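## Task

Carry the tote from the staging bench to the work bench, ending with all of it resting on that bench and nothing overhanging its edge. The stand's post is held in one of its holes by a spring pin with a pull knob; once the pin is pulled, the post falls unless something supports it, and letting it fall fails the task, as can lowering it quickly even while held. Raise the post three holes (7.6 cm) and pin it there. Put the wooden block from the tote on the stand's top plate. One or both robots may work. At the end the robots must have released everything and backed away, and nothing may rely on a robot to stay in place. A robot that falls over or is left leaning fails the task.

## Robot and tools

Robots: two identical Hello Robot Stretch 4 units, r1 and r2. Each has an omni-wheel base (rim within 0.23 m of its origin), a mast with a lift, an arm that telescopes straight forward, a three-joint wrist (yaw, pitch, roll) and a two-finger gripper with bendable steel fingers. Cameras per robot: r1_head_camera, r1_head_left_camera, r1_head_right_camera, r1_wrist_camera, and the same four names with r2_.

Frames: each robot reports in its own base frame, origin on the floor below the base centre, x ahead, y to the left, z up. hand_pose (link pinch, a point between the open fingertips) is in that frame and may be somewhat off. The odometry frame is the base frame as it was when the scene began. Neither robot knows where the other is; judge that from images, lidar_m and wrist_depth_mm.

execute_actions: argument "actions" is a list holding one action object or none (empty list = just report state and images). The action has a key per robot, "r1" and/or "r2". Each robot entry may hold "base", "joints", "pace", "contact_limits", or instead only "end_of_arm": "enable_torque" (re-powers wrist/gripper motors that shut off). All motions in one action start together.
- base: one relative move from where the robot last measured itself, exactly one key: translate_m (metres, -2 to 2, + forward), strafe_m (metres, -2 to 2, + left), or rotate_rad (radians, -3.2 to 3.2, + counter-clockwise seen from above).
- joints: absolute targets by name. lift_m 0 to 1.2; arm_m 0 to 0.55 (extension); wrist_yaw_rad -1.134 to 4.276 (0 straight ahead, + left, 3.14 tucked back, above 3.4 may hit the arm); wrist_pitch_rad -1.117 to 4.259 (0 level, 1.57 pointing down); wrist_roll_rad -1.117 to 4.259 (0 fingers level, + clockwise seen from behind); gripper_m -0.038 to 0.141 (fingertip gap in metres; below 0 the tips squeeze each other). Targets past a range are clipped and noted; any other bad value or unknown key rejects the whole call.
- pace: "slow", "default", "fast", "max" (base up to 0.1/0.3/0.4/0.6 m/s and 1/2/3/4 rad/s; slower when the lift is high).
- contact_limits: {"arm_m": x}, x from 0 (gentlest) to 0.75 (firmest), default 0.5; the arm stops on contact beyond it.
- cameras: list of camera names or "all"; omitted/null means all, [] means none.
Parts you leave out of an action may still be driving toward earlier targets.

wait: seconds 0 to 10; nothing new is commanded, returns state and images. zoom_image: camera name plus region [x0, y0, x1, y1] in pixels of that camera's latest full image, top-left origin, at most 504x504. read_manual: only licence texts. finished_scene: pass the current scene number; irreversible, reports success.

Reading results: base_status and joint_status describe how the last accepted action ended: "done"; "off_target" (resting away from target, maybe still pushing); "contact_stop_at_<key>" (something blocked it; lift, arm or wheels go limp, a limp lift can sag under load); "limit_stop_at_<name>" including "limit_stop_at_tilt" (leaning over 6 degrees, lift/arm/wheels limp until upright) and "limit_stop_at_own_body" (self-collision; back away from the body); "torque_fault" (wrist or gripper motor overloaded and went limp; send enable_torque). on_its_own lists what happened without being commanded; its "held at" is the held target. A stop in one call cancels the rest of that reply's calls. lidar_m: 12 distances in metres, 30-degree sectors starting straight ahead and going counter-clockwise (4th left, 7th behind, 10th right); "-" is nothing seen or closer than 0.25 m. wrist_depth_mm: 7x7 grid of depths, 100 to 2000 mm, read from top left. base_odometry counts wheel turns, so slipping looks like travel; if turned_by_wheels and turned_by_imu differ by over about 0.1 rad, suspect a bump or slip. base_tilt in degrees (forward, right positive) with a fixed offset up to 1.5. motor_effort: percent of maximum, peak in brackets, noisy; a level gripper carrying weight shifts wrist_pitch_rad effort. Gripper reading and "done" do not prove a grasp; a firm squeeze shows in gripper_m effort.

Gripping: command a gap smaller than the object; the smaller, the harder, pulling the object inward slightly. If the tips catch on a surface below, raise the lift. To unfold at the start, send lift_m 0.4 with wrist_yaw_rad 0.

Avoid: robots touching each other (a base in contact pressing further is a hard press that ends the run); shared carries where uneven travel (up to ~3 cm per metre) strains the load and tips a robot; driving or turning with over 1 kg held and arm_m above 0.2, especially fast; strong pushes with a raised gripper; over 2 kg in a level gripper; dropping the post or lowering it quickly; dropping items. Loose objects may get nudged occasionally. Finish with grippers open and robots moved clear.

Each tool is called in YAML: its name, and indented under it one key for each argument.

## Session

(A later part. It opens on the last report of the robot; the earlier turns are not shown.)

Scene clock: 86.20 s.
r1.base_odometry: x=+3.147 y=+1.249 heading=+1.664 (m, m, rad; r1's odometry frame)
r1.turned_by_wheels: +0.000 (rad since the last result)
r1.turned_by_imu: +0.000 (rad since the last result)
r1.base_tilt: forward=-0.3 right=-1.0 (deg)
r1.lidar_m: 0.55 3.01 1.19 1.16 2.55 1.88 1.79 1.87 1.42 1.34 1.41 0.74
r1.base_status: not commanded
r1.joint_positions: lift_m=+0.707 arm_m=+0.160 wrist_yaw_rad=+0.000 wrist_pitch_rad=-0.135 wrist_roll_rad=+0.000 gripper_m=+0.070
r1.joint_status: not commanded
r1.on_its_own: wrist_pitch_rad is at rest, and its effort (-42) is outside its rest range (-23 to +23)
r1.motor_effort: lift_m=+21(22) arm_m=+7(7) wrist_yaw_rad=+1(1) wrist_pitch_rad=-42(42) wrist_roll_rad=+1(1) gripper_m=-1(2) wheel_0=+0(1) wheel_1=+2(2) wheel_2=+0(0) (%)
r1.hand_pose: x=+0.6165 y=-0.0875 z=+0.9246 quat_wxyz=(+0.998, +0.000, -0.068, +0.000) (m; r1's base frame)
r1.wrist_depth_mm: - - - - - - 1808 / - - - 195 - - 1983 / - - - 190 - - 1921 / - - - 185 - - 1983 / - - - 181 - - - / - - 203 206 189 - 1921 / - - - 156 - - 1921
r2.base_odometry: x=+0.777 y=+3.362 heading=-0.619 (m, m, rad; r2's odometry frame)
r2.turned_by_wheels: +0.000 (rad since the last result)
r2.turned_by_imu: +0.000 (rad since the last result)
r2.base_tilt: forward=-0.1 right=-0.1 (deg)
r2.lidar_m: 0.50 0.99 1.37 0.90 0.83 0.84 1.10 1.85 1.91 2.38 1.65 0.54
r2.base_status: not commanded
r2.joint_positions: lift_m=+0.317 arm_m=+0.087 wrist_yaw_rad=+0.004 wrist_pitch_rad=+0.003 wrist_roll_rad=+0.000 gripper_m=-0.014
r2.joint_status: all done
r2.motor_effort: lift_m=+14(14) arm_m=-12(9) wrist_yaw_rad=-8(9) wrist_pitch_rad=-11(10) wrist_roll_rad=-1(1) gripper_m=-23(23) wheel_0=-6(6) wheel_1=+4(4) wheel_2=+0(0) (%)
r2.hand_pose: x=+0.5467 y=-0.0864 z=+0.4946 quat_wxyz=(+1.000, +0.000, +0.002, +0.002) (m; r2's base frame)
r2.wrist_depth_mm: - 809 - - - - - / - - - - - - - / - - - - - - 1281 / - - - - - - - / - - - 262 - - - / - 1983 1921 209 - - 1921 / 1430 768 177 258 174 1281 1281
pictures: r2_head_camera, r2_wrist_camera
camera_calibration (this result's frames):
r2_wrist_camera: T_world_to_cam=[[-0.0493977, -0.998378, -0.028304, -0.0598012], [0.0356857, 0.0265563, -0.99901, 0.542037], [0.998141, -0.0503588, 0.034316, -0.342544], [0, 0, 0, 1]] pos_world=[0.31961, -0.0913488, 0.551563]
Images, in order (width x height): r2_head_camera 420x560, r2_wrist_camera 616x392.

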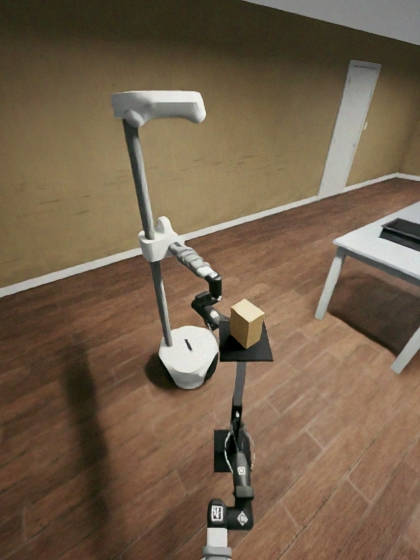

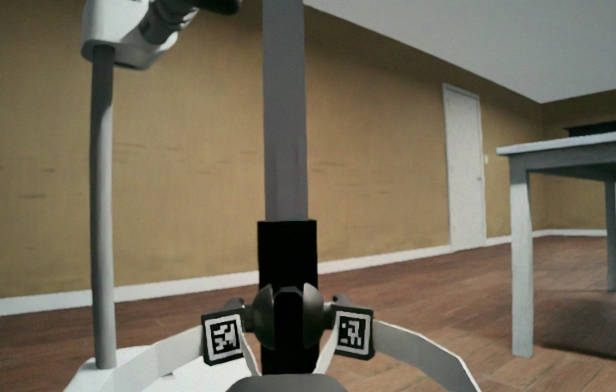

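execute_actions:
  actions:
    - {"r1":{"joints":{"lift_m":0.715},"pace":"slow"}}
  cameras: ["r2_wrist_camera"]

Scene clock: 87.03 s.
r1.base_odometry: x=+3.147 y=+1.249 heading=+1.664 (m, m, rad; r1's odometry frame)
r1.turned_by_wheels: +0.000 (rad since the last result)
r1.turned_by_imu: +0.000 (rad since the last result)
r1.base_tilt: forward=-0.3 right=-1.0 (deg)
r1.lidar_m: 0.54 3.04 1.18 1.16 2.59 1.89 1.78 1.89 1.38 1.34 1.41 0.74
r1.base_status: not commanded
r1.joint_positions: lift_m=+0.714 arm_m=+0.160 wrist_yaw_rad=+0.000 wrist_pitch_rad=-0.128 wrist_roll_rad=+0.000 gripper_m=+0.070
r1.joint_status: all done
r1.on_its_own: wrist_pitch_rad is at rest, and its effort (-60) is outside its rest range (-23 to +23)
r1.motor_effort: lift_m=+31(35) arm_m=+7(7) wrist_yaw_rad=+1(1) wrist_pitch_rad=-60(63) wrist_roll_rad=+1(1) gripper_m=-3(4) wheel_0=+0(1) wheel_1=+2(2) wheel_2=+0(0) (%)
r1.hand_pose: x=+0.6168 y=-0.0875 z=+0.9292 quat_wxyz=(+0.998, +0.000, -0.064, +0.000) (m; r1's base frame)
r1.wrist_depth_mm: - - - - - - 1863 / - - - 191 - - 1921 / - - - 188 - - 1921 / - - - 183 - - 1921 / - - - 181 - - - / - - 194 205 175 - 1983 / - - - 155 - - 1863
r2.base_odometry: x=+0.777 y=+3.362 heading=-0.619 (m, m, rad; r2's odometry frame)
r2.turned_by_wheels: +0.000 (rad since the last result)
r2.turned_by_imu: +0.000 (rad since the last result)
r2.base_tilt: forward=-0.1 right=-0.1 (deg)
r2.lidar_m: 0.52 0.96 1.39 0.91 0.82 0.84 1.11 1.86 1.89 2.37 1.64 0.54
r2.base_status: not commanded
r2.joint_positions: lift_m=+0.317 arm_m=+0.087 wrist_yaw_rad=+0.004 wrist_pitch_rad=+0.003 wrist_roll_rad=+0.000 gripper_m=-0.014
r2.joint_status: not commanded
r2.motor_effort: lift_m=+14(14) arm_m=-11(11) wrist_yaw_rad=-9(9) wrist_pitch_rad=-11(9) wrist_roll_rad=-1(1) gripper_m=-24(18) wheel_0=-6(6) wheel_1=+4(4) wheel_2=+0(0) (%)
r2.hand_pose: x=+0.5467 y=-0.0864 z=+0.4946 quat_wxyz=(+1.000, +0.000, +0.002, +0.002) (m; r2's base frame)
r2.wrist_depth_mm: - 809 - - - - - / - - - - - - - / - - - - - - 1308 / - - - - - - - / - - - 263 - - - / - 1983 1983 210 - - 1921 / 1397 759 177 257 174 1281 1336
pictures: r2_wrist_camera
camera_calibration (this result's frames):
r2_wrist_camera: T_world_to_cam=[[-0.0493975, -0.998378, -0.028304, -0.0598013], [0.0356857, 0.0265562, -0.99901, 0.542037], [0.998141, -0.0503587, 0.034316, -0.342544], [0, 0, 0, 1]] pos_world=[0.31961, -0.0913488, 0.551563]
Images, in order (width x height): r2_wrist_camera 616x392.

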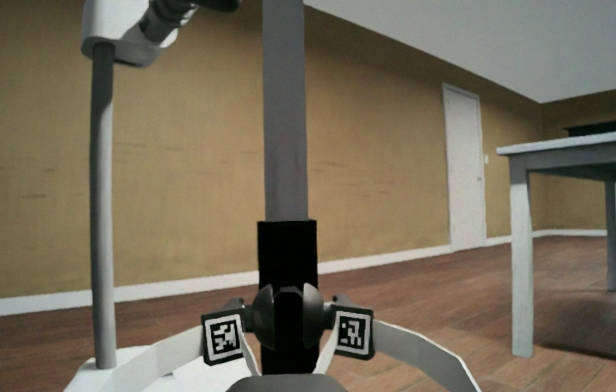

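execute_actions:
  actions:
    - {"r1":{"joints":{"lift_m":0.708},"pace":"slow"},"r2":{"joints":{"gripper_m":0.03}}}
  cameras: []

execute_actions:
  actions:
    - {"r2":{"joints":{"arm_m":0.102},"pace":"slow","contact_limits":{"arm_m":0.2}}}
  cameras: ["r2_wrist_camera"]

execute_actions:
  actions:
    - {"r2":{"joints":{"gripper_m":0.005}}}
  cameras: ["r2_wrist_camera"]

execute_actions:
  actions:
    - {"r2":{"joints":{"gripper_m":-0.038,"arm_m":0.116},"pace":"slow"}}
  cameras: ["r2_wrist_camera"]

Scene clock: 88.70 s.
r1.base_odometry: x=+3.147 y=+1.249 heading=+1.664 (m, m, rad; r1's odometry frame)
r1.turned_by_wheels: +0.000 (rad since the last result)
r1.turned_by_imu: +0.001 (rad since the last result)
r1.base_tilt: forward=-0.3 right=-0.8 (deg)
r1.lidar_m: 0.54 3.04 1.19 1.16 2.57 1.87 1.78 1.83 1.40 1.33 1.43 0.76
r1.base_status: not commanded
r1.joint_positions: lift_m=+0.708 arm_m=+0.160 wrist_yaw_rad=+0.000 wrist_pitch_rad=-0.135 wrist_roll_rad=+0.000 gripper_m=+0.070
r1.joint_status: all done
r1.on_its_own: wrist_pitch_rad is at rest, and its effort (-44) is outside its rest range (-23 to +23)
r1.motor_effort: lift_m=+22(28) arm_m=+6(7) wrist_yaw_rad=+1(1) wrist_pitch_rad=-44(61) wrist_roll_rad=+1(1) gripper_m=-4(4) wheel_0=+0(1) wheel_1=+3(2) wheel_2=+0(0) (%)
r1.hand_pose: x=+0.6166 y=-0.0875 z=+0.9249 quat_wxyz=(+0.998, +0.000, -0.067, +0.000) (m; r1's base frame)
r1.wrist_depth_mm: - - - - - - 1863 / - - - 194 - - 1921 / - - - 189 - - 1863 / - - - 185 - - 1983 / - - - 181 - - - / - - 203 206 189 - 1983 / - - - 156 - - 1863
r2.base_odometry: x=+0.777 y=+3.362 heading=-0.619 (m, m, rad; r2's odometry frame)
r2.turned_by_wheels: +0.000 (rad since the last result)
r2.turned_by_imu: +0.001 (rad since the last result)
r2.base_tilt: forward=-0.4 right=+0.1 (deg)
r2.lidar_m: 0.49 0.95 1.37 0.90 0.82 0.83 1.09 1.87 1.88 2.41 1.66 0.56
r2.base_status: not commanded
r2.joint_positions: lift_m=+0.317 arm_m=+0.086 wrist_yaw_rad=+0.000 wrist_pitch_rad=+0.002 wrist_roll_rad=+0.000 gripper_m=+0.030
r2.joint_status: all done
r2.motor_effort: lift_m=+14(14) arm_m=-7(11) wrist_yaw_rad=+3(8) wrist_pitch_rad=-8(10) wrist_roll_rad=-1(1) gripper_m=-5(22) wheel_0=-6(6) wheel_1=+4(4) wheel_2=+0(0) (%)
r2.hand_pose: x=+0.5456 y=-0.0874 z=+0.4949 quat_wxyz=(+1.000, +0.000, +0.001, +0.000) (m; r2's base frame)
r2.wrist_depth_mm: - 809 - - - - - / - - - - - - - / - - - - - - 1308 / - - - - - - - / - - - 264 - - - / - 1983 260 226 - - 1983 / 1430 778 187 259 180 1281 1308
pictures: none
No camera images: the call's "cameras" was empty. Leave "cameras" out to get every camera's image.

Scene clock: 89.80 s.
r1.base_odometry: x=+3.147 y=+1.249 heading=+1.664 (m, m, rad; r1's odometry frame)
r1.turned_by_wheels: +0.000 (rad since the last result)
r1.turned_by_imu: +0.000 (rad since the last result)
r1.base_tilt: forward=-0.4 right=-1.0 (deg)
r1.lidar_m: 0.51 3.06 1.16 1.15 2.57 1.87 1.79 1.87 1.40 1.33 1.40 0.73
r1.base_status: not commanded
r1.joint_positions: lift_m=+0.708 arm_m=+0.160 wrist_yaw_rad=+0.000 wrist_pitch_rad=-0.135 wrist_roll_rad=+0.000 gripper_m=+0.070
r1.joint_status: not commanded
r1.on_its_own: wrist_pitch_rad is at rest, and its effort (-43) is outside its rest range (-23 to +23)
r1.motor_effort: lift_m=+21(21) arm_m=+7(7) wrist_yaw_rad=+1(2) wrist_pitch_rad=-43(44) wrist_roll_rad=+1(1) gripper_m=-5(2) wheel_0=+0(0) wheel_1=+2(2) wheel_2=+0(0) (%)
r1.hand_pose: x=+0.6166 y=-0.0875 z=+0.9249 quat_wxyz=(+0.998, +0.000, -0.067, +0.000) (m; r1's base frame)
r1.wrist_depth_mm: - - - - - - 1921 / - - - 195 - - 1921 / - - - 189 - - 1921 / - - - 185 - - 1983 / - - - 180 - - - / - - 202 205 190 - 1983 / - - - 156 - - 1863
r2.base_odometry: x=+0.777 y=+3.362 heading=-0.619 (m, m, rad; r2's odometry frame)
r2.turned_by_wheels: +0.000 (rad since the last result)
r2.turned_by_imu: +0.000 (rad since the last result)
r2.base_tilt: forward=-0.2 right=+0.0 (deg)
r2.lidar_m: 0.51 0.96 1.38 0.90 0.83 0.84 1.08 1.86 1.90 2.40 1.63 0.52
r2.base_status: not commanded
r2.joint_positions: lift_m=+0.317 arm_m=+0.101 wrist_yaw_rad=+0.000 wrist_pitch_rad=+0.002 wrist_roll_rad=+0.000 gripper_m=+0.030
r2.joint_status: all done
r2.motor_effort: lift_m=+14(14) arm_m=+8(8) wrist_yaw_rad=+2(3) wrist_pitch_rad=-7(8) wrist_roll_rad=-1(1) gripper_m=-5(3) wheel_0=-7(6) wheel_1=+4(4) wheel_2=+0(0) (%)
r2.contact_limits: arm_m 0.2
r2.hand_pose: x=+0.5601 y=-0.0874 z=+0.4949 quat_wxyz=(+1.000, +0.000, +0.001, +0.000) (m; r2's base frame)
r2.wrist_depth_mm: - 798 - - - - - / - - - - - - - / - - - - - - 1281 / - - - - - - - / - - - 250 - - - / - 1983 246 211 - 1983 1921 / 1430 768 187 246 181 1281 1308
pictures: r2_wrist_camera
camera_calibration (this result's frames):
r2_wrist_camera: T_world_to_cam=[[-0.052962, -0.998194, -0.0283508, -0.058137], [0.036664, 0.0264277, -0.998978, 0.541269], [0.997923, -0.0539473, 0.0351981, -0.356522], [0, 0, 0, 1]] pos_world=[0.332857, -0.09157, 0.551617]
Images, in order (width x height): r2_wrist_camera 616x392.

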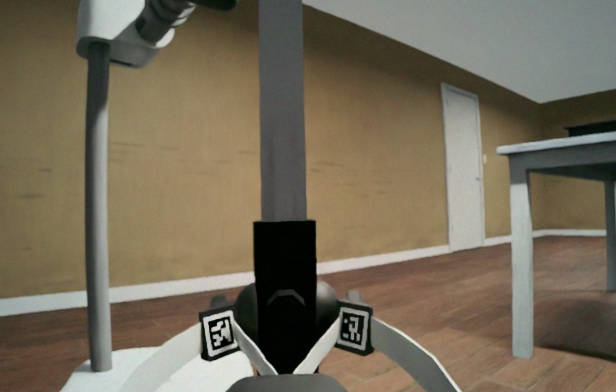

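Scene clock: 90.80 s.
r1.base_odometry: x=+3.147 y=+1.249 heading=+1.664 (m, m, rad; r1's odometry frame)
r1.turned_by_wheels: +0.000 (rad since the last result)
r1.turned_by_imu: +0.000 (rad since the last result)
r1.base_tilt: forward=-0.3 right=-1.0 (deg)
r1.lidar_m: 0.54 3.04 1.17 1.15 2.60 1.87 1.80 1.88 1.39 1.32 1.42 0.70
r1.base_status: not commanded
r1.joint_positions: lift_m=+0.708 arm_m=+0.160 wrist_yaw_rad=+0.000 wrist_pitch_rad=-0.135 wrist_roll_rad=+0.000 gripper_m=+0.070
r1.joint_status: not commanded
r1.on_its_own: wrist_pitch_rad is at rest, and its effort (-42) is outside its rest range (-23 to +23)
r1.motor_effort: lift_m=+21(22) arm_m=+7(7) wrist_yaw_rad=+1(1) wrist_pitch_rad=-42(43) wrist_roll_rad=+1(1) gripper_m=-2(3) wheel_0=+0(0) wheel_1=+3(2) wheel_2=+0(0) (%)
r1.hand_pose: x=+0.6166 y=-0.0875 z=+0.9249 quat_wxyz=(+0.998, +0.000, -0.067, +0.000) (m; r1's base frame)
r1.wrist_depth_mm: - - - - - - 1863 / - - - 193 - - 1863 / - - - 189 - - 1983 / - - - 186 - - 1983 / - - - 181 - - - / - - 204 206 189 - 1921 / - - - 156 - - 1921
r2.base_odometry: x=+0.777 y=+3.362 heading=-0.619 (m, m, rad; r2's odometry frame)
r2.turned_by_wheels: +0.000 (rad since the last result)
r2.turned_by_imu: +0.000 (rad since the last result)
r2.base_tilt: forward=-0.1 right=-0.1 (deg)
r2.lidar_m: 0.51 0.99 1.35 0.90 0.81 0.84 1.09 1.86 1.91 2.39 1.66 0.56
r2.base_status: not commanded
r2.joint_positions: lift_m=+0.317 arm_m=+0.101 wrist_yaw_rad=+0.002 wrist_pitch_rad=+0.003 wrist_roll_rad=+0.000 gripper_m=+0.005
r2.joint_status: all done
r2.motor_effort: lift_m=+15(14) arm_m=+5(8) wrist_yaw_rad=-4(4) wrist_pitch_rad=-9(9) wrist_roll_rad=-1(1) gripper_m=-10(14) wheel_0=-6(6) wheel_1=+4(4) wheel_2=+0(0) (%)
r2.hand_pose: x=+0.5607 y=-0.0868 z=+0.4948 quat_wxyz=(+1.000, +0.000, +0.001, +0.001) (m; r2's base frame)
r2.wrist_depth_mm: - 788 - - - - - / - - - - - - - / - - - - - - 1308 / - - - - - - - / - - - 249 - - - / - 1863 247 210 - - 1808 / 1464 778 181 245 177 1255 1308
pictures: r2_wrist_camera
camera_calibration (this result's frames):
r2_wrist_camera: T_world_to_cam=[[-0.0510286, -0.998295, -0.0283352, -0.0586473], [0.0363186, 0.0264985, -0.998989, 0.541353], [0.998037, -0.0520061, 0.0349045, -0.356846], [0, 0, 0, 1]] pos_world=[0.333491, -0.0914505, 0.551599]
Images, in order (width x height): r2_wrist_camera 616x392.

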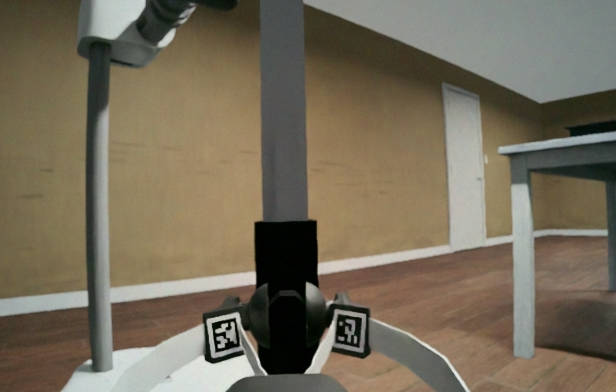

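Scene clock: 92.37 s.
r1.base_odometry: x=+3.147 y=+1.249 heading=+1.664 (m, m, rad; r1's odometry frame)
r1.turned_by_wheels: +0.000 (rad since the last result)
r1.turned_by_imu: +0.001 (rad since the last result)
r1.base_tilt: forward=-0.3 right=-1.0 (deg)
r1.lidar_m: 0.53 3.04 1.19 1.15 2.57 1.88 1.81 1.86 1.41 1.33 1.42 0.69
r1.base_status: not commanded
r1.joint_positions: lift_m=+0.708 arm_m=+0.160 wrist_yaw_rad=+0.000 wrist_pitch_rad=-0.135 wrist_roll_rad=+0.000 gripper_m=+0.070
r1.joint_status: not commanded
r1.on_its_own: wrist_pitch_rad is at rest, and its effort (-44) is outside its rest range (-23 to +23)
r1.motor_effort: lift_m=+22(22) arm_m=+7(6) wrist_yaw_rad=+1(1) wrist_pitch_rad=-44(45) wrist_roll_rad=+0(1) gripper_m=-2(4) wheel_0=+0(0) wheel_1=+2(2) wheel_2=+0(0) (%)
r1.hand_pose: x=+0.6166 y=-0.0875 z=+0.9249 quat_wxyz=(+0.998, +0.000, -0.067, +0.000) (m; r1's base frame)
r1.wrist_depth_mm: - - - - - - 1808 / - - - 193 - - 1983 / - - - 190 - - 1921 / - - - 185 - - 1983 / - - - 180 - - - / - - 203 206 189 - 1921 / - - - 157 - - 1921
r2.base_odometry: x=+0.777 y=+3.362 heading=-0.619 (m, m, rad; r2's odometry frame)
r2.turned_by_wheels: +0.000 (rad since the last result)
r2.turned_by_imu: +0.001 (rad since the last result)
r2.base_tilt: forward=-0.2 right=+0.0 (deg)
r2.lidar_m: 0.52 0.99 1.36 0.90 0.80 0.85 1.08 1.84 1.89 2.38 1.64 0.53
r2.base_status: not commanded
r2.joint_positions: lift_m=+0.317 arm_m=+0.115 wrist_yaw_rad=+0.002 wrist_pitch_rad=+0.003 wrist_roll_rad=+0.000 gripper_m=-0.037
r2.joint_status: all done
r2.motor_effort: lift_m=+14(14) arm_m=+5(10) wrist_yaw_rad=-5(3) wrist_pitch_rad=-10(9) wrist_roll_rad=-1(1) gripper_m=-23(25) wheel_0=-6(6) wheel_1=+4(4) wheel_2=+0(0) (%)
r2.hand_pose: x=+0.5746 y=-0.0869 z=+0.4947 quat_wxyz=(+1.000, +0.000, +0.001, +0.001) (m; r2's base frame)
r2.wrist_depth_mm: - 788 - - - - - / - - - - - - - / - - - - - - 1281 / - - - 244 - - - / - - - 235 - - - / - 1983 203 199 - 1921 1756 / 1464 154 182 221 174 1255 1308
pictures: r2_wrist_camera
camera_calibration (this result's frames):
r2_wrist_camera: T_world_to_cam=[[-0.0511593, -0.998289, -0.0283215, -0.0579044], [0.0360662, 0.0264934, -0.998998, 0.540922], [0.998039, -0.0521295, 0.0346491, -0.370653], [0, 0, 0, 1]] pos_world=[0.347455, -0.0914581, 0.551583]
Images, in order (width x height): r2_wrist_camera 616x392.

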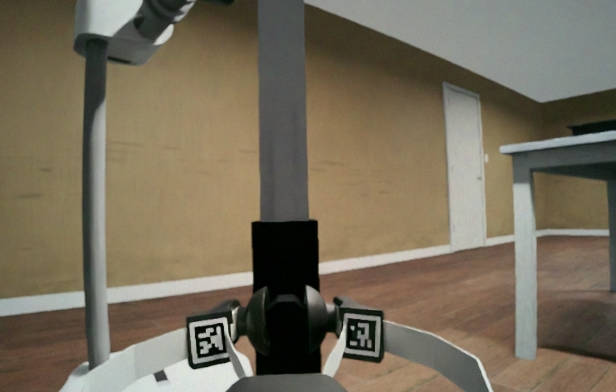

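execute_actions:
  actions:
    - {"r2":{"joints":{"arm_m":0.098},"pace":"slow"}}
  cameras: ["r2_wrist_camera","r2_head_camera"]

zoom_image:
  camera: "r2_head_camera"
  region: [200, 380, 280, 460]

Scene clock: 93.70 s.
r1.base_odometry: x=+3.147 y=+1.249 heading=+1.664 (m, m, rad; r1's odometry frame)
r1.turned_by_wheels: +0.000 (rad since the last result)
r1.turned_by_imu: +0.000 (rad since the last result)
r1.base_tilt: forward=-0.3 right=-0.9 (deg)
r1.lidar_m: 0.51 3.06 1.16 1.15 2.58 1.87 1.77 1.89 1.41 1.30 1.41 0.75
r1.base_status: not commanded
r1.joint_positions: lift_m=+0.708 arm_m=+0.160 wrist_yaw_rad=+0.000 wrist_pitch_rad=-0.135 wrist_roll_rad=+0.000 gripper_m=+0.070
r1.joint_status: not commanded
r1.on_its_own: wrist_pitch_rad is at rest, and its effort (-44) is outside its rest range (-23 to +23)
r1.motor_effort: lift_m=+21(21) arm_m=+7(7) wrist_yaw_rad=+2(2) wrist_pitch_rad=-44(42) wrist_roll_rad=+1(1) gripper_m=-3(5) wheel_0=+0(0) wheel_1=+3(2) wheel_2=+0(0) (%)
r1.hand_pose: x=+0.6166 y=-0.0875 z=+0.9249 quat_wxyz=(+0.998, +0.000, -0.067, +0.000) (m; r1's base frame)
r1.wrist_depth_mm: - - - - - - 1921 / - - - 193 - - 1921 / - - - 189 - - 1921 / - - - 185 - - 1921 / - - - 181 - - - / - - 203 206 189 - 1921 / - - - 156 - - 1863
r2.base_odometry: x=+0.777 y=+3.362 heading=-0.619 (m, m, rad; r2's odometry frame)
r2.turned_by_wheels: +0.000 (rad since the last result)
r2.turned_by_imu: +0.001 (rad since the last result)
r2.base_tilt: forward=-0.1 right=-0.2 (deg)
r2.lidar_m: 0.51 0.96 1.37 0.90 0.83 0.86 1.09 1.85 1.91 2.40 1.63 0.55
r2.base_status: not commanded
r2.joint_positions: lift_m=+0.317 arm_m=+0.101 wrist_yaw_rad=+0.007 wrist_pitch_rad=+0.004 wrist_roll_rad=+0.000 gripper_m=-0.037
r2.joint_status: all done
r2.on_its_own: wrist_yaw_rad is at rest, and its effort (-18) is outside its rest range (-13 to +13)
r2.motor_effort: lift_m=+15(15) arm_m=-15(15) wrist_yaw_rad=-18(21) wrist_pitch_rad=-12(12) wrist_roll_rad=-1(1) gripper_m=-24(28) wheel_0=-6(6) wheel_1=+2(4) wheel_2=+5(5) (%)
r2.hand_pose: x=+0.5607 y=-0.0854 z=+0.4943 quat_wxyz=(+1.000, +0.000, +0.002, +0.003) (m; r2's base frame)
r2.wrist_depth_mm: - 798 - - - - - / - - - 259 - - - / - - - 258 - - 1308 / - - - 257 - - - / - - - 247 - - - / - 1921 1708 206 - 1921 1808 / 1430 156 178 244 176 1205 1255
pictures: r2_head_camera, r2_wrist_camera
camera_calibration (this result's frames):
r2_wrist_camera: T_world_to_cam=[[-0.0461028, -0.998537, -0.0282563, -0.0600461], [0.0346988, 0.0266685, -0.999042, 0.541808], [0.998334, -0.0470391, 0.0334185, -0.355774], [0, 0, 0, 1]] pos_world=[0.333613, -0.0911428, 0.551482]
Images, in order (width x height): r2_head_camera 420x560, r2_wrist_camera 616x392.

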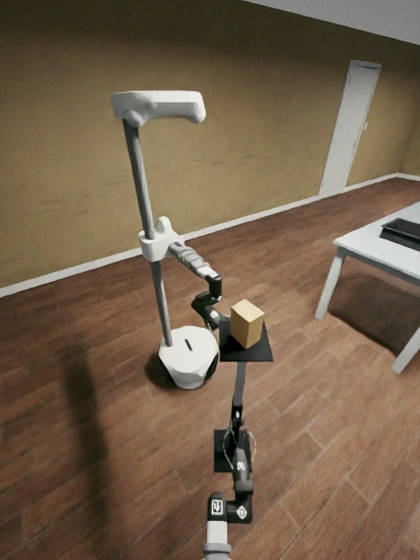

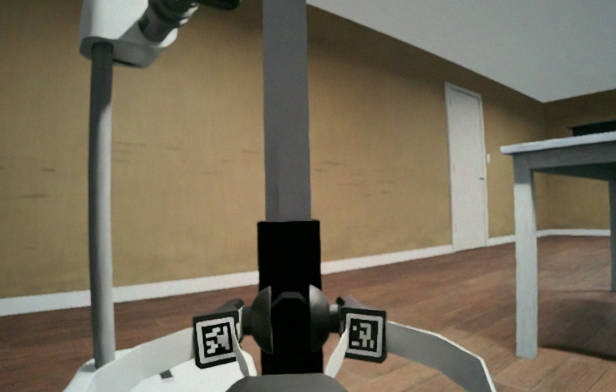

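Region (200, 380, 280, 460) of r2_head_camera's 420x560 image, scaled by 6.300, with more detail than that image has.

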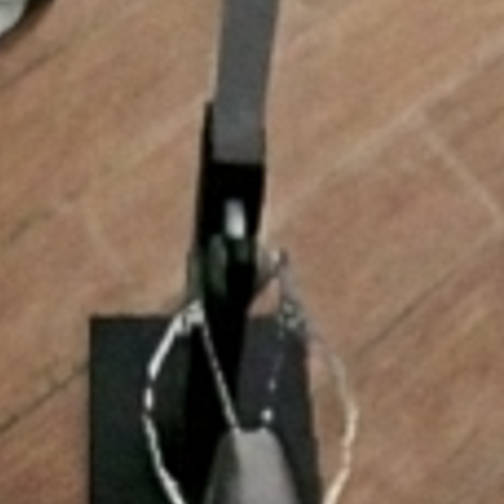

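execute_actions:
  actions:
    - {"r2":{"joints":{"arm_m":0.092},"pace":"slow"}}
  cameras: ["r2_wrist_camera"]

execute_actions:
  actions:
    - {"r1":{"joints":{"lift_m":0.715},"pace":"slow"}}
  cameras: []

Scene clock: 94.67 s.
r1.base_odometry: x=+3.147 y=+1.249 heading=+1.664 (m, m, rad; r1's odometry frame)
r1.turned_by_wheels: +0.000 (rad since the last result)
r1.turned_by_imu: +0.000 (rad since the last result)
r1.base_tilt: forward=-0.2 right=-0.9 (deg)
r1.lidar_m: 0.54 3.05 1.17 1.15 2.56 1.89 1.79 1.86 1.42 1.33 1.42 0.69
r1.base_status: not commanded
r1.joint_positions: lift_m=+0.708 arm_m=+0.160 wrist_yaw_rad=+0.000 wrist_pitch_rad=-0.135 wrist_roll_rad=+0.000 gripper_m=+0.070
r1.joint_status: not commanded
r1.on_its_own: wrist_pitch_rad is at rest, and its effort (-41) is outside its rest range (-23 to +23)
r1.motor_effort: lift_m=+21(21) arm_m=+7(7) wrist_yaw_rad=+1(2) wrist_pitch_rad=-41(45) wrist_roll_rad=+1(1) gripper_m=-3(3) wheel_0=+0(1) wheel_1=+2(2) wheel_2=+0(0) (%)
r1.hand_pose: x=+0.6166 y=-0.0875 z=+0.9249 quat_wxyz=(+0.998, +0.000, -0.067, +0.000) (m; r1's base frame)
r1.wrist_depth_mm: - - - - - - 1863 / - - - 193 - - 1863 / - - - 189 - - 1921 / - - - 185 - - 1921 / - - - 181 - - - / - - 204 206 190 - - / - - - 156 - - 1921
r2.base_odometry: x=+0.777 y=+3.362 heading=-0.619 (m, m, rad; r2's odometry frame)
r2.turned_by_wheels: +0.000 (rad since the last result)
r2.turned_by_imu: +0.000 (rad since the last result)
r2.base_tilt: forward=-0.2 right=-0.2 (deg)
r2.lidar_m: 0.52 0.97 1.36 0.90 0.82 0.85 1.08 1.85 1.89 2.38 1.64 0.55
r2.base_status: not commanded
r2.joint_positions: lift_m=+0.317 arm_m=+0.095 wrist_yaw_rad=+0.007 wrist_pitch_rad=+0.004 wrist_roll_rad=+0.000 gripper_m=-0.037
r2.joint_status: all done
r2.on_its_own: wrist_yaw_rad is at rest, and its effort (-17) is outside its rest range (-13 to +13)
r2.motor_effort: lift_m=+15(15) arm_m=-15(16) wrist_yaw_rad=-17(18) wrist_pitch_rad=-12(13) wrist_roll_rad=-1(1) gripper_m=-30(27) wheel_0=-6(6) wheel_1=+2(2) wheel_2=+5(5) (%)
r2.hand_pose: x=+0.5546 y=-0.0855 z=+0.4944 quat_wxyz=(+1.000, +0.000, +0.002, +0.003) (m; r2's base frame)
r2.wrist_depth_mm: - 798 - - - - - / - - - - - - - / - - - 265 - - 1281 / - - - 263 - - - / - - - 253 - - - / - 1921 1756 211 - 1983 1756 / 1430 155 176 251 175 1255 1308
pictures: r2_wrist_camera
camera_calibration (this result's frames):
r2_wrist_camera: T_world_to_cam=[[-0.0465376, -0.998516, -0.028271, -0.0602037], [0.0349836, 0.0266551, -0.999032, 0.541938], [0.998304, -0.0474816, 0.0336912, -0.349832], [0, 0, 0, 1]] pos_world=[0.327478, -0.0911704, 0.551498]
Images, in order (width x height): r2_wrist_camera 616x392.

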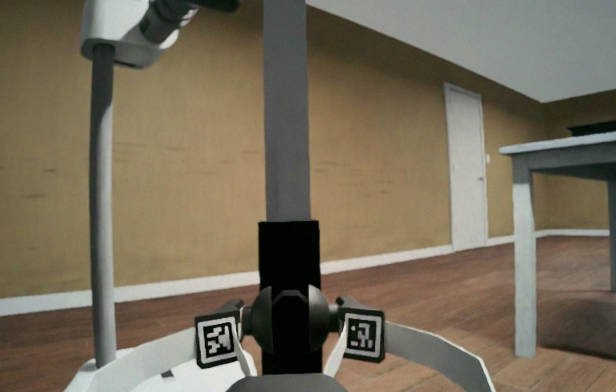

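Scene clock: 95.33 s.
r1.base_odometry: x=+3.147 y=+1.249 heading=+1.664 (m, m, rad; r1's odometry frame)
r1.turned_by_wheels: +0.000 (rad since the last result)
r1.turned_by_imu: +0.000 (rad since the last result)
r1.base_tilt: forward=-0.4 right=-1.0 (deg)
r1.lidar_m: 0.54 3.04 1.15 1.17 2.56 1.89 1.79 1.88 1.39 1.33 1.41 0.85
r1.base_status: not commanded
r1.joint_positions: lift_m=+0.714 arm_m=+0.160 wrist_yaw_rad=+0.000 wrist_pitch_rad=-0.135 wrist_roll_rad=+0.000 gripper_m=+0.070
r1.joint_status: all done
r1.on_its_own: wrist_pitch_rad is at rest, and its effort (-43) is outside its rest range (-23 to +23)
r1.motor_effort: lift_m=+29(30) arm_m=+7(7) wrist_yaw_rad=+1(2) wrist_pitch_rad=-43(47) wrist_roll_rad=+0(1) gripper_m=-3(2) wheel_0=+0(0) wheel_1=+2(2) wheel_2=+0(0) (%)
r1.hand_pose: x=+0.6166 y=-0.0875 z=+0.9313 quat_wxyz=(+0.998, +0.000, -0.067, +0.000) (m; r1's base frame)
r1.wrist_depth_mm: - - - - - - 1921 / - - - 194 - - 1863 / - - - 189 - - 1921 / - - - 185 - - 1983 / - - - 181 - - - / - - 204 205 189 - 1983 / - - - 156 - - 1863
r2.base_odometry: x=+0.777 y=+3.362 heading=-0.619 (m, m, rad; r2's odometry frame)
r2.turned_by_wheels: +0.000 (rad since the last result)
r2.turned_by_imu: +0.000 (rad since the last result)
r2.base_tilt: forward=-0.1 right=+0.1 (deg)
r2.lidar_m: 0.51 0.99 1.38 0.92 0.82 0.83 1.07 1.87 1.91 2.42 1.66 0.55
r2.base_status: not commanded
r2.joint_positions: lift_m=+0.317 arm_m=+0.095 wrist_yaw_rad=+0.007 wrist_pitch_rad=+0.004 wrist_roll_rad=+0.000 gripper_m=-0.037
r2.joint_status: not commanded
r2.on_its_own: wrist_yaw_rad is at rest, and its effort (-17) is outside its rest range (-13 to +13)
r2.motor_effort: lift_m=+15(14) arm_m=-14(15) wrist_yaw_rad=-17(16) wrist_pitch_rad=-12(11) wrist_roll_rad=-1(1) gripper_m=-29(27) wheel_0=-6(6) wheel_1=+2(2) wheel_2=+5(5) (%)
r2.hand_pose: x=+0.5546 y=-0.0855 z=+0.4944 quat_wxyz=(+1.000, +0.000, +0.002, +0.003) (m; r2's base frame)
r2.wrist_depth_mm: - 788 - - - - - / - - - - - - - / - - - 265 - - 1308 / - - - 264 - - - / - - - 254 - - - / - 1921 1863 211 - 1921 1808 / 1464 156 176 250 174 1255 1308
pictures: none
No camera images: the call's "cameras" was empty. Leave "cameras" out to get every camera's image.

execute_actions:
  actions:
    - {"r1":{"joints":{"lift_m":0.744},"pace":"slow"}}
  cameras: []

Scene clock: 96.50 s.
r1.base_odometry: x=+3.147 y=+1.249 heading=+1.664 (m, m, rad; r1's odometry frame)
r1.turned_by_wheels: +0.000 (rad since the last result)
r1.turned_by_imu: +0.000 (rad since the last result)
r1.base_tilt: forward=-0.2 right=-1.0 (deg)
r1.lidar_m: 0.53 3.04 1.18 1.16 2.59 1.89 1.79 1.86 1.40 1.35 1.41 0.71
r1.base_status: not commanded
r1.joint_positions: lift_m=+0.743 arm_m=+0.160 wrist_yaw_rad=+0.000 wrist_pitch_rad=-0.134 wrist_roll_rad=+0.000 gripper_m=+0.070
r1.joint_status: all done
r1.on_its_own: wrist_pitch_rad is at rest, and its effort (-45) is outside its rest range (-23 to +23)
r1.motor_effort: lift_m=+29(29) arm_m=+7(7) wrist_yaw_rad=+1(2) wrist_pitch_rad=-45(44) wrist_roll_rad=+1(1) gripper_m=-2(3) wheel_0=+0(0) wheel_1=+2(2) wheel_2=+0(0) (%)
r1.hand_pose: x=+0.6166 y=-0.0875 z=+0.9602 quat_wxyz=(+0.998, +0.000, -0.067, +0.000) (m; r1's base frame)
r1.wrist_depth_mm: - - - - - - 1921 / - - - 194 - - 1921 / - - - 189 - - 1983 / - - - 185 - - - / - - - 181 - - - / - - 204 205 189 - 1921 / - - - 156 - - 1863
r2.base_odometry: x=+0.777 y=+3.362 heading=-0.619 (m, m, rad; r2's odometry frame)
r2.turned_by_wheels: +0.000 (rad since the last result)
r2.turned_by_imu: +0.000 (rad since the last result)
r2.base_tilt: forward=-0.1 right=+0.0 (deg)
r2.lidar_m: 0.50 0.98 1.38 0.92 0.83 0.85 1.10 1.84 1.89 2.38 1.65 0.56
r2.base_status: not commanded
r2.joint_positions: lift_m=+0.317 arm_m=+0.095 wrist_yaw_rad=+0.007 wrist_pitch_rad=+0.004 wrist_roll_rad=+0.000 gripper_m=-0.037
r2.joint_status: not commanded
r2.on_its_own: wrist_yaw_rad is at rest, and its effort (-18) is outside its rest range (-13 to +13)
r2.motor_effort: lift_m=+15(15) arm_m=-15(14) wrist_yaw_rad=-18(16) wrist_pitch_rad=-12(11) wrist_roll_rad=-1(1) gripper_m=-26(26) wheel_0=-6(6) wheel_1=+2(2) wheel_2=+5(5) (%)
r2.hand_pose: x=+0.5546 y=-0.0855 z=+0.4944 quat_wxyz=(+1.000, +0.000, +0.002, +0.003) (m; r2's base frame)
r2.wrist_depth_mm: - 820 - - - - - / - - - - - - - / - - - 265 - - 1308 / - - - 262 - - - / - - - 254 - - - / - - 1756 211 - 1921 1808 / 1464 156 177 249 173 1281 1281
pictures: none
No camera images: the call's "cameras" was empty. Leave "cameras" out to get every camera's image.

execute_actions:
  actions:
    - {"r1":{"joints":{"lift_m":0.7847},"pace":"slow"}}
  cameras: []

execute_actions:
  actions:
    - {"r2":{"joints":{"gripper_m":0.035}}}
  cameras: ["r2_wrist_camera"]

execute_actions:
  actions:
    - {"r1":{"joints":{"lift_m":0.778},"pace":"slow"},"r2":{"joints":{"arm_m":0.06}}}
  cameras: []

Scene clock: 98.03 s.
r1.base_odometry: x=+3.147 y=+1.249 heading=+1.664 (m, m, rad; r1's odometry frame)
r1.turned_by_wheels: +0.000 (rad since the last result)
r1.turned_by_imu: +0.000 (rad since the last result)
r1.base_tilt: forward=-0.3 right=-1.1 (deg)
r1.lidar_m: 0.55 3.01 1.19 1.17 2.56 1.88 1.80 1.88 1.41 1.35 1.41 0.88
r1.base_status: not commanded
r1.joint_positions: lift_m=+0.784 arm_m=+0.160 wrist_yaw_rad=+0.000 wrist_pitch_rad=-0.134 wrist_roll_rad=+0.000 gripper_m=+0.070
r1.joint_status: all done
r1.on_its_own: wrist_pitch_rad is at rest, and its effort (-45) is outside its rest range (-23 to +23)
r1.motor_effort: lift_m=+29(29) arm_m=+7(7) wrist_yaw_rad=+2(2) wrist_pitch_rad=-45(43) wrist_roll_rad=+1(1) gripper_m=-3(2) wheel_0=+0(0) wheel_1=+2(2) wheel_2=+0(0) (%)
r1.hand_pose: x=+0.6166 y=-0.0875 z=+1.0009 quat_wxyz=(+0.998, +0.000, -0.067, +0.000) (m; r1's base frame)
r1.wrist_depth_mm: - - - - - 854 1921 / - - - 193 - - 1863 / - - - 189 - - 1983 / - - - 184 - - 1863 / - - - 181 - - - / - - 203 206 189 - 1921 / - - - 156 - - 1863
r2.base_odometry: x=+0.777 y=+3.362 heading=-0.619 (m, m, rad; r2's odometry frame)
r2.turned_by_wheels: +0.000 (rad since the last result)
r2.turned_by_imu: +0.001 (rad since the last result)
r2.base_tilt: forward=-0.1 right=-0.1 (deg)
r2.lidar_m: 0.51 0.99 1.39 0.91 0.82 0.85 1.08 1.85 1.89 2.42 1.64 0.57
r2.base_status: not commanded
r2.joint_positions: lift_m=+0.317 arm_m=+0.095 wrist_yaw_rad=+0.007 wrist_pitch_rad=+0.004 wrist_roll_rad=+0.000 gripper_m=-0.037
r2.joint_status: not commanded
r2.on_its_own: wrist_yaw_rad is at rest, and its effort (-17) is outside its rest range (-13 to +13)
r2.motor_effort: lift_m=+15(14) arm_m=-14(15) wrist_yaw_rad=-17(17) wrist_pitch_rad=-12(12) wrist_roll_rad=-1(1) gripper_m=-27(30) wheel_0=-5(6) wheel_1=+2(2) wheel_2=+5(5) (%)
r2.hand_pose: x=+0.5546 y=-0.0855 z=+0.4944 quat_wxyz=(+1.000, +0.000, +0.002, +0.003) (m; r2's base frame)
r2.wrist_depth_mm: - 904 - - - - - / - - - - - - - / - - - 266 - - 1308 / - - - 264 - - - / - - - 253 - - - / - 1921 1708 211 - 1921 1808 / 1430 156 177 250 174 1255 1308
pictures: none
No camera images: the call's "cameras" was empty. Leave "cameras" out to get every camera's image.

Scene clock: 99.47 s.
r1.base_odometry: x=+3.147 y=+1.249 heading=+1.664 (m, m, rad; r1's odometry frame)
r1.turned_by_wheels: +0.000 (rad since the last result)
r1.turned_by_imu: +0.000 (rad since the last result)
r1.base_tilt: forward=-0.3 right=-1.1 (deg)
r1.lidar_m: 0.53 3.05 1.20 1.15 2.57 1.87 1.79 1.87 1.41 1.34 1.39 0.68
r1.base_status: not commanded
r1.joint_positions: lift_m=+0.784 arm_m=+0.160 wrist_yaw_rad=+0.000 wrist_pitch_rad=-0.134 wrist_roll_rad=+0.000 gripper_m=+0.070
r1.joint_status: not commanded
r1.on_its_own: wrist_pitch_rad is at rest, and its effort (-44) is outside its rest range (-23 to +23)
r1.motor_effort: lift_m=+29(29) arm_m=+6(7) wrist_yaw_rad=+1(1) wrist_pitch_rad=-44(45) wrist_roll_rad=+1(1) gripper_m=-4(3) wheel_0=+0(0) wheel_1=+3(2) wheel_2=+0(0) (%)
r1.hand_pose: x=+0.6166 y=-0.0875 z=+1.0009 quat_wxyz=(+0.998, +0.000, -0.067, +0.000) (m; r1's base frame)
r1.wrist_depth_mm: - - - - - 878 1921 / - - - 195 - - 1863 / - - - 189 - - 1921 / - - - 185 - - 1983 / - - - 181 - - - / - - 204 205 189 - 1983 / - - - 156 - - 1983
r2.base_odometry: x=+0.777 y=+3.362 heading=-0.619 (m, m, rad; r2's odometry frame)
r2.turned_by_wheels: +0.000 (rad since the last result)
r2.turned_by_imu: +0.000 (rad since the last result)
r2.base_tilt: forward=-0.2 right=-0.1 (deg)
r2.lidar_m: 0.50 0.96 1.38 0.89 0.82 0.80 1.08 1.87 1.90 2.43 1.66 0.53
r2.base_status: not commanded
r2.joint_positions: lift_m=+0.317 arm_m=+0.093 wrist_yaw_rad=+0.000 wrist_pitch_rad=+0.002 wrist_roll_rad=+0.000 gripper_m=+0.035
r2.joint_status: all done
r2.motor_effort: lift_m=+14(14) arm_m=-6(15) wrist_yaw_rad=+4(17) wrist_pitch_rad=-6(11) wrist_roll_rad=-1(1) gripper_m=-3(28) wheel_0=-5(6) wheel_1=+2(2) wheel_2=+3(5) (%)
r2.hand_pose: x=+0.5524 y=-0.0875 z=+0.4949 quat_wxyz=(+1.000, +0.000, +0.001, +0.000) (m; r2's base frame)
r2.wrist_depth_mm: - 904 - - - - - / - - - - - - - / - - - - - - 1229 / - - - - - - - / - - - 257 - - - / - 1983 252 220 - - 1921 / 1464 778 218 252 183 1308 1336
pictures: r2_wrist_camera
camera_calibration (this result's frames):
r2_wrist_camera: T_world_to_cam=[[-0.0534224, -0.998169, -0.0283668, -0.0584119], [0.0369809, 0.0264103, -0.998967, 0.541434], [0.997887, -0.0544162, 0.0355022, -0.349057], [0, 0, 0, 1]] pos_world=[0.325176, -0.0915987, 0.55161]
Images, in order (width x height): r2_wrist_camera 616x392.

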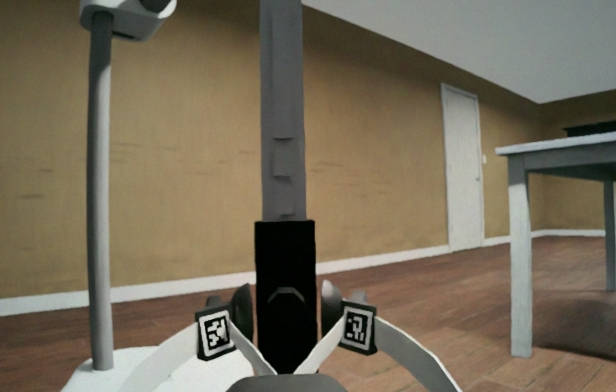

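Scene clock: 100.33 s.
r1.base_odometry: x=+3.147 y=+1.249 heading=+1.664 (m, m, rad; r1's odometry frame)
r1.turned_by_wheels: +0.000 (rad since the last result)
r1.turned_by_imu: +0.000 (rad since the last result)
r1.base_tilt: forward=-0.2 right=-1.0 (deg)
r1.lidar_m: 0.53 3.02 1.18 1.17 2.57 1.87 1.78 1.87 1.41 1.34 1.39 0.72
r1.base_status: not commanded
r1.joint_positions: lift_m=+0.778 arm_m=+0.160 wrist_yaw_rad=+0.000 wrist_pitch_rad=-0.140 wrist_roll_rad=+0.000 gripper_m=+0.070
r1.joint_status: all done
r1.on_its_own: wrist_pitch_rad is at rest, and its effort (-29) is outside its rest range (-23 to +23)
r1.motor_effort: lift_m=+20(25) arm_m=+7(7) wrist_yaw_rad=+2(1) wrist_pitch_rad=-29(45) wrist_roll_rad=+1(1) gripper_m=-3(4) wheel_0=+0(0) wheel_1=+2(2) wheel_2=+0(0) (%)
r1.hand_pose: x=+0.6164 y=-0.0875 z=+0.9964 quat_wxyz=(+0.998, +0.000, -0.070, +0.000) (m; r1's base frame)
r1.wrist_depth_mm: - - - - - 866 1808 / - - - 195 - - 1921 / - - - 190 - - 1983 / - - - 186 - - 1921 / - - - 181 - - - / - - 203 207 202 - 1983 / - - - 157 - - 1921
r2.base_odometry: x=+0.777 y=+3.362 heading=-0.619 (m, m, rad; r2's odometry frame)
r2.turned_by_wheels: +0.000 (rad since the last result)
r2.turned_by_imu: +0.000 (rad since the last result)
r2.base_tilt: forward=-0.1 right=-0.2 (deg)
r2.lidar_m: 0.52 0.98 1.36 0.91 0.83 0.85 1.09 1.86 1.89 2.40 1.65 0.54
r2.base_status: not commanded
r2.joint_positions: lift_m=+0.317 arm_m=+0.061 wrist_yaw_rad=+0.000 wrist_pitch_rad=+0.002 wrist_roll_rad=+0.000 gripper_m=+0.035
r2.joint_status: all done
r2.motor_effort: lift_m=+15(15) arm_m=-7(8) wrist_yaw_rad=+2(4) wrist_pitch_rad=-7(8) wrist_roll_rad=-1(1) gripper_m=-6(4) wheel_0=-5(6) wheel_1=+2(2) wheel_2=+3(3) (%)
r2.hand_pose: x=+0.5207 y=-0.0875 z=+0.4949 quat_wxyz=(+1.000, +0.000, +0.001, +0.000) (m; r2's base frame)
r2.wrist_depth_mm: - 878 - - - - - / - - - - - - - / - - - - - - 1366 / - - - - - - - / - - - 287 - - - / - - 1808 285 - 1708 1863 / 1397 820 484 282 184 1308 1366
pictures: none
No camera images: the call's "cameras" was empty. Leave "cameras" out to get every camera's image.

Pin is latched.

execute_actions:
  actions:
    - {"r1":{"joints":{"lift_m":0.75},"pace":"slow"},"r2":{"joints":{"arm_m":0.0}}}
  cameras: []

execute_actions:
  actions:
    - {"r1":{"base":{"translate_m":-0.2},"joints":{"arm_m":0.005},"pace":"fast"},"r2":{"base":{"translate_m":-0.2},"pace":"fast"}}
  cameras: ["r1_head_left_camera","r2_head_camera"]

Scene clock: 101.60 s.
r1.base_odometry: x=+3.147 y=+1.249 heading=+1.664 (m, m, rad; r1's odometry frame)
r1.turned_by_wheels: +0.000 (rad since the last result)
r1.turned_by_imu: +0.000 (rad since the last result)
r1.base_tilt: forward=-0.1 right=-1.0 (deg)
r1.lidar_m: 0.53 3.02 1.18 1.16 2.60 1.89 1.79 1.87 1.40 1.35 1.43 0.72
r1.base_status: not commanded
r1.joint_positions: lift_m=+0.750 arm_m=+0.160 wrist_yaw_rad=+0.000 wrist_pitch_rad=-0.147 wrist_roll_rad=+0.000 gripper_m=+0.070
r1.joint_status: all done
r1.motor_effort: lift_m=+17(23) arm_m=+7(6) wrist_yaw_rad=+2(1) wrist_pitch_rad=-8(29) wrist_roll_rad=+0(1) gripper_m=-3(3) wheel_0=-1(0) wheel_1=+2(3) wheel_2=+0(0) (%)
r1.hand_pose: x=+0.6160 y=-0.0875 z=+0.9708 quat_wxyz=(+0.997, +0.000, -0.074, +0.000) (m; r1's base frame)
r1.wrist_depth_mm: - - - 202 - 891 1808 / - - - 196 - - 1921 / - - - 191 - - 1921 / - - - 186 - - 1983 / - - - 214 - - - / - - 221 213 221 - 1921 / - - - 159 - - 1808
r2.base_odometry: x=+0.777 y=+3.362 heading=-0.619 (m, m, rad; r2's odometry frame)
r2.turned_by_wheels: +0.000 (rad since the last result)
r2.turned_by_imu: +0.001 (rad since the last result)
r2.base_tilt: forward=-0.2 right=+0.0 (deg)
r2.lidar_m: 0.50 0.96 1.39 0.90 0.82 0.85 1.10 1.85 1.91 2.41 1.65 0.55
r2.base_status: not commanded
r2.joint_positions: lift_m=+0.317 arm_m=+0.001 wrist_yaw_rad=+0.000 wrist_pitch_rad=+0.002 wrist_roll_rad=+0.000 gripper_m=+0.035
r2.joint_status: all done
r2.motor_effort: lift_m=+14(15) arm_m=-8(6) wrist_yaw_rad=+2(2) wrist_pitch_rad=-8(7) wrist_roll_rad=-1(1) gripper_m=-4(5) wheel_0=-6(5) wheel_1=+2(2) wheel_2=+3(3) (%)
r2.hand_pose: x=+0.4607 y=-0.0874 z=+0.4948 quat_wxyz=(+1.000, +0.000, +0.001, +0.000) (m; r2's base frame)
r2.wrist_depth_mm: - 904 - - - - - / - - - - - - - / - - - - - - 1464 / - - - - - - - / - - - 345 - - - / - - 1756 343 - 1983 1863 / 1464 820 477 343 184 1336 1281
pictures: none
No camera images: the call's "cameras" was empty. Leave "cameras" out to get every camera's image.

Scene clock: 103.37 s.
r1.base_odometry: x=+3.166 y=+1.050 heading=+1.664 (m, m, rad; r1's odometry frame)
r1.turned_by_wheels: +0.000 (rad since the last result)
r1.turned_by_imu: +0.002 (rad since the last result)
r1.base_tilt: forward=-0.3 right=-1.0 (deg)
r1.lidar_m: 0.70 3.24 1.21 1.57 2.30 1.68 1.60 1.67 1.39 1.33 1.41 1.08
r1.base_status: done
r1.joint_positions: lift_m=+0.750 arm_m=+0.006 wrist_yaw_rad=+0.000 wrist_pitch_rad=-0.148 wrist_roll_rad=+0.000 gripper_m=+0.070
r1.joint_status: all done
r1.motor_effort: lift_m=+17(17) arm_m=-6(8) wrist_yaw_rad=+1(0) wrist_pitch_rad=-6(7) wrist_roll_rad=+1(1) gripper_m=-1(3) wheel_0=-1(5) wheel_1=-1(7) wheel_2=+0(9) (%)
r1.hand_pose: x=+0.4624 y=-0.0875 z=+0.9709 quat_wxyz=(+0.997, +0.000, -0.074, +0.000) (m; r1's base frame)
r1.wrist_depth_mm: - - - - - - 1921 / - - - - - 1229 1863 / - - - - - - 1921 / - - - 544 - - 1921 / - - - - - - - / - - 222 - 220 - 1983 / - - - 159 - 1138 1983
r2.base_odometry: x=+0.614 y=+3.478 heading=-0.620 (m, m, rad; r2's odometry frame)
r2.turned_by_wheels: +0.000 (rad since the last result)
r2.turned_by_imu: +0.001 (rad since the last result)
r2.base_tilt: forward=-0.2 right=-0.2 (deg)
r2.lidar_m: 0.70 1.33 1.18 0.77 0.70 0.72 0.93 1.71 1.73 2.21 1.85 1.78
r2.base_status: done
r2.joint_positions: lift_m=+0.317 arm_m=+0.001 wrist_yaw_rad=+0.000 wrist_pitch_rad=+0.002 wrist_roll_rad=+0.000 gripper_m=+0.035
r2.joint_status: not commanded
r2.motor_effort: lift_m=+14(14) arm_m=-7(8) wrist_yaw_rad=+3(3) wrist_pitch_rad=-7(8) wrist_roll_rad=-1(1) gripper_m=-7(2) wheel_0=-2(10) wheel_1=-3(10) wheel_2=+0(15) (%)
r2.hand_pose: x=+0.4607 y=-0.0874 z=+0.4948 quat_wxyz=(+1.000, +0.000, +0.001, +0.000) (m; r2's base frame)
r2.wrist_depth_mm: - - - - - - - / - 1281 - - - - - / - - - - - - 1618 / - - - - - - - / - - - - - - - / - 1756 1098 539 - 1983 1983 / 1464 1025 615 535 183 1366 1336
pictures: r1_head_left_camera, r2_head_camera
Images, in order (width x height): r1_head_left_camera 420x672, r2_head_camera 420x560.

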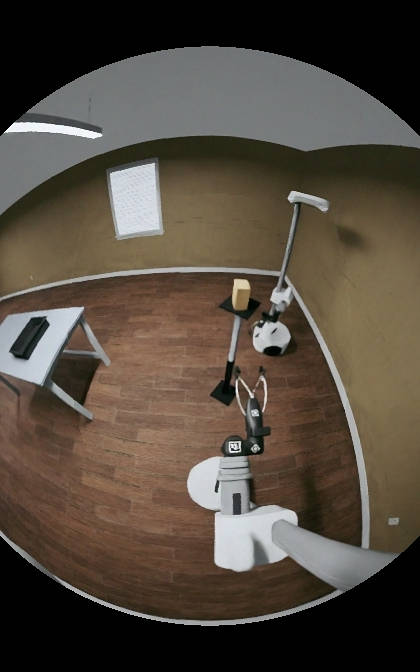

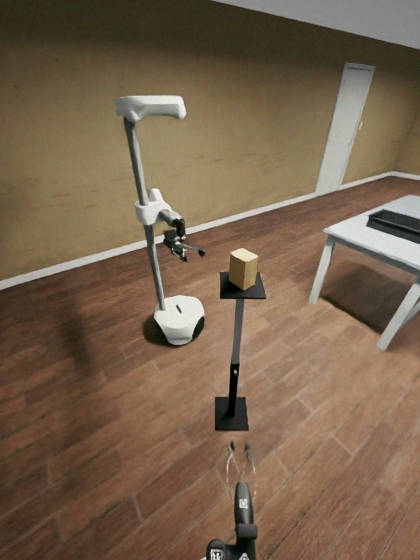

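finished_scene:
  scene: 2

The scene is finished: the task was done.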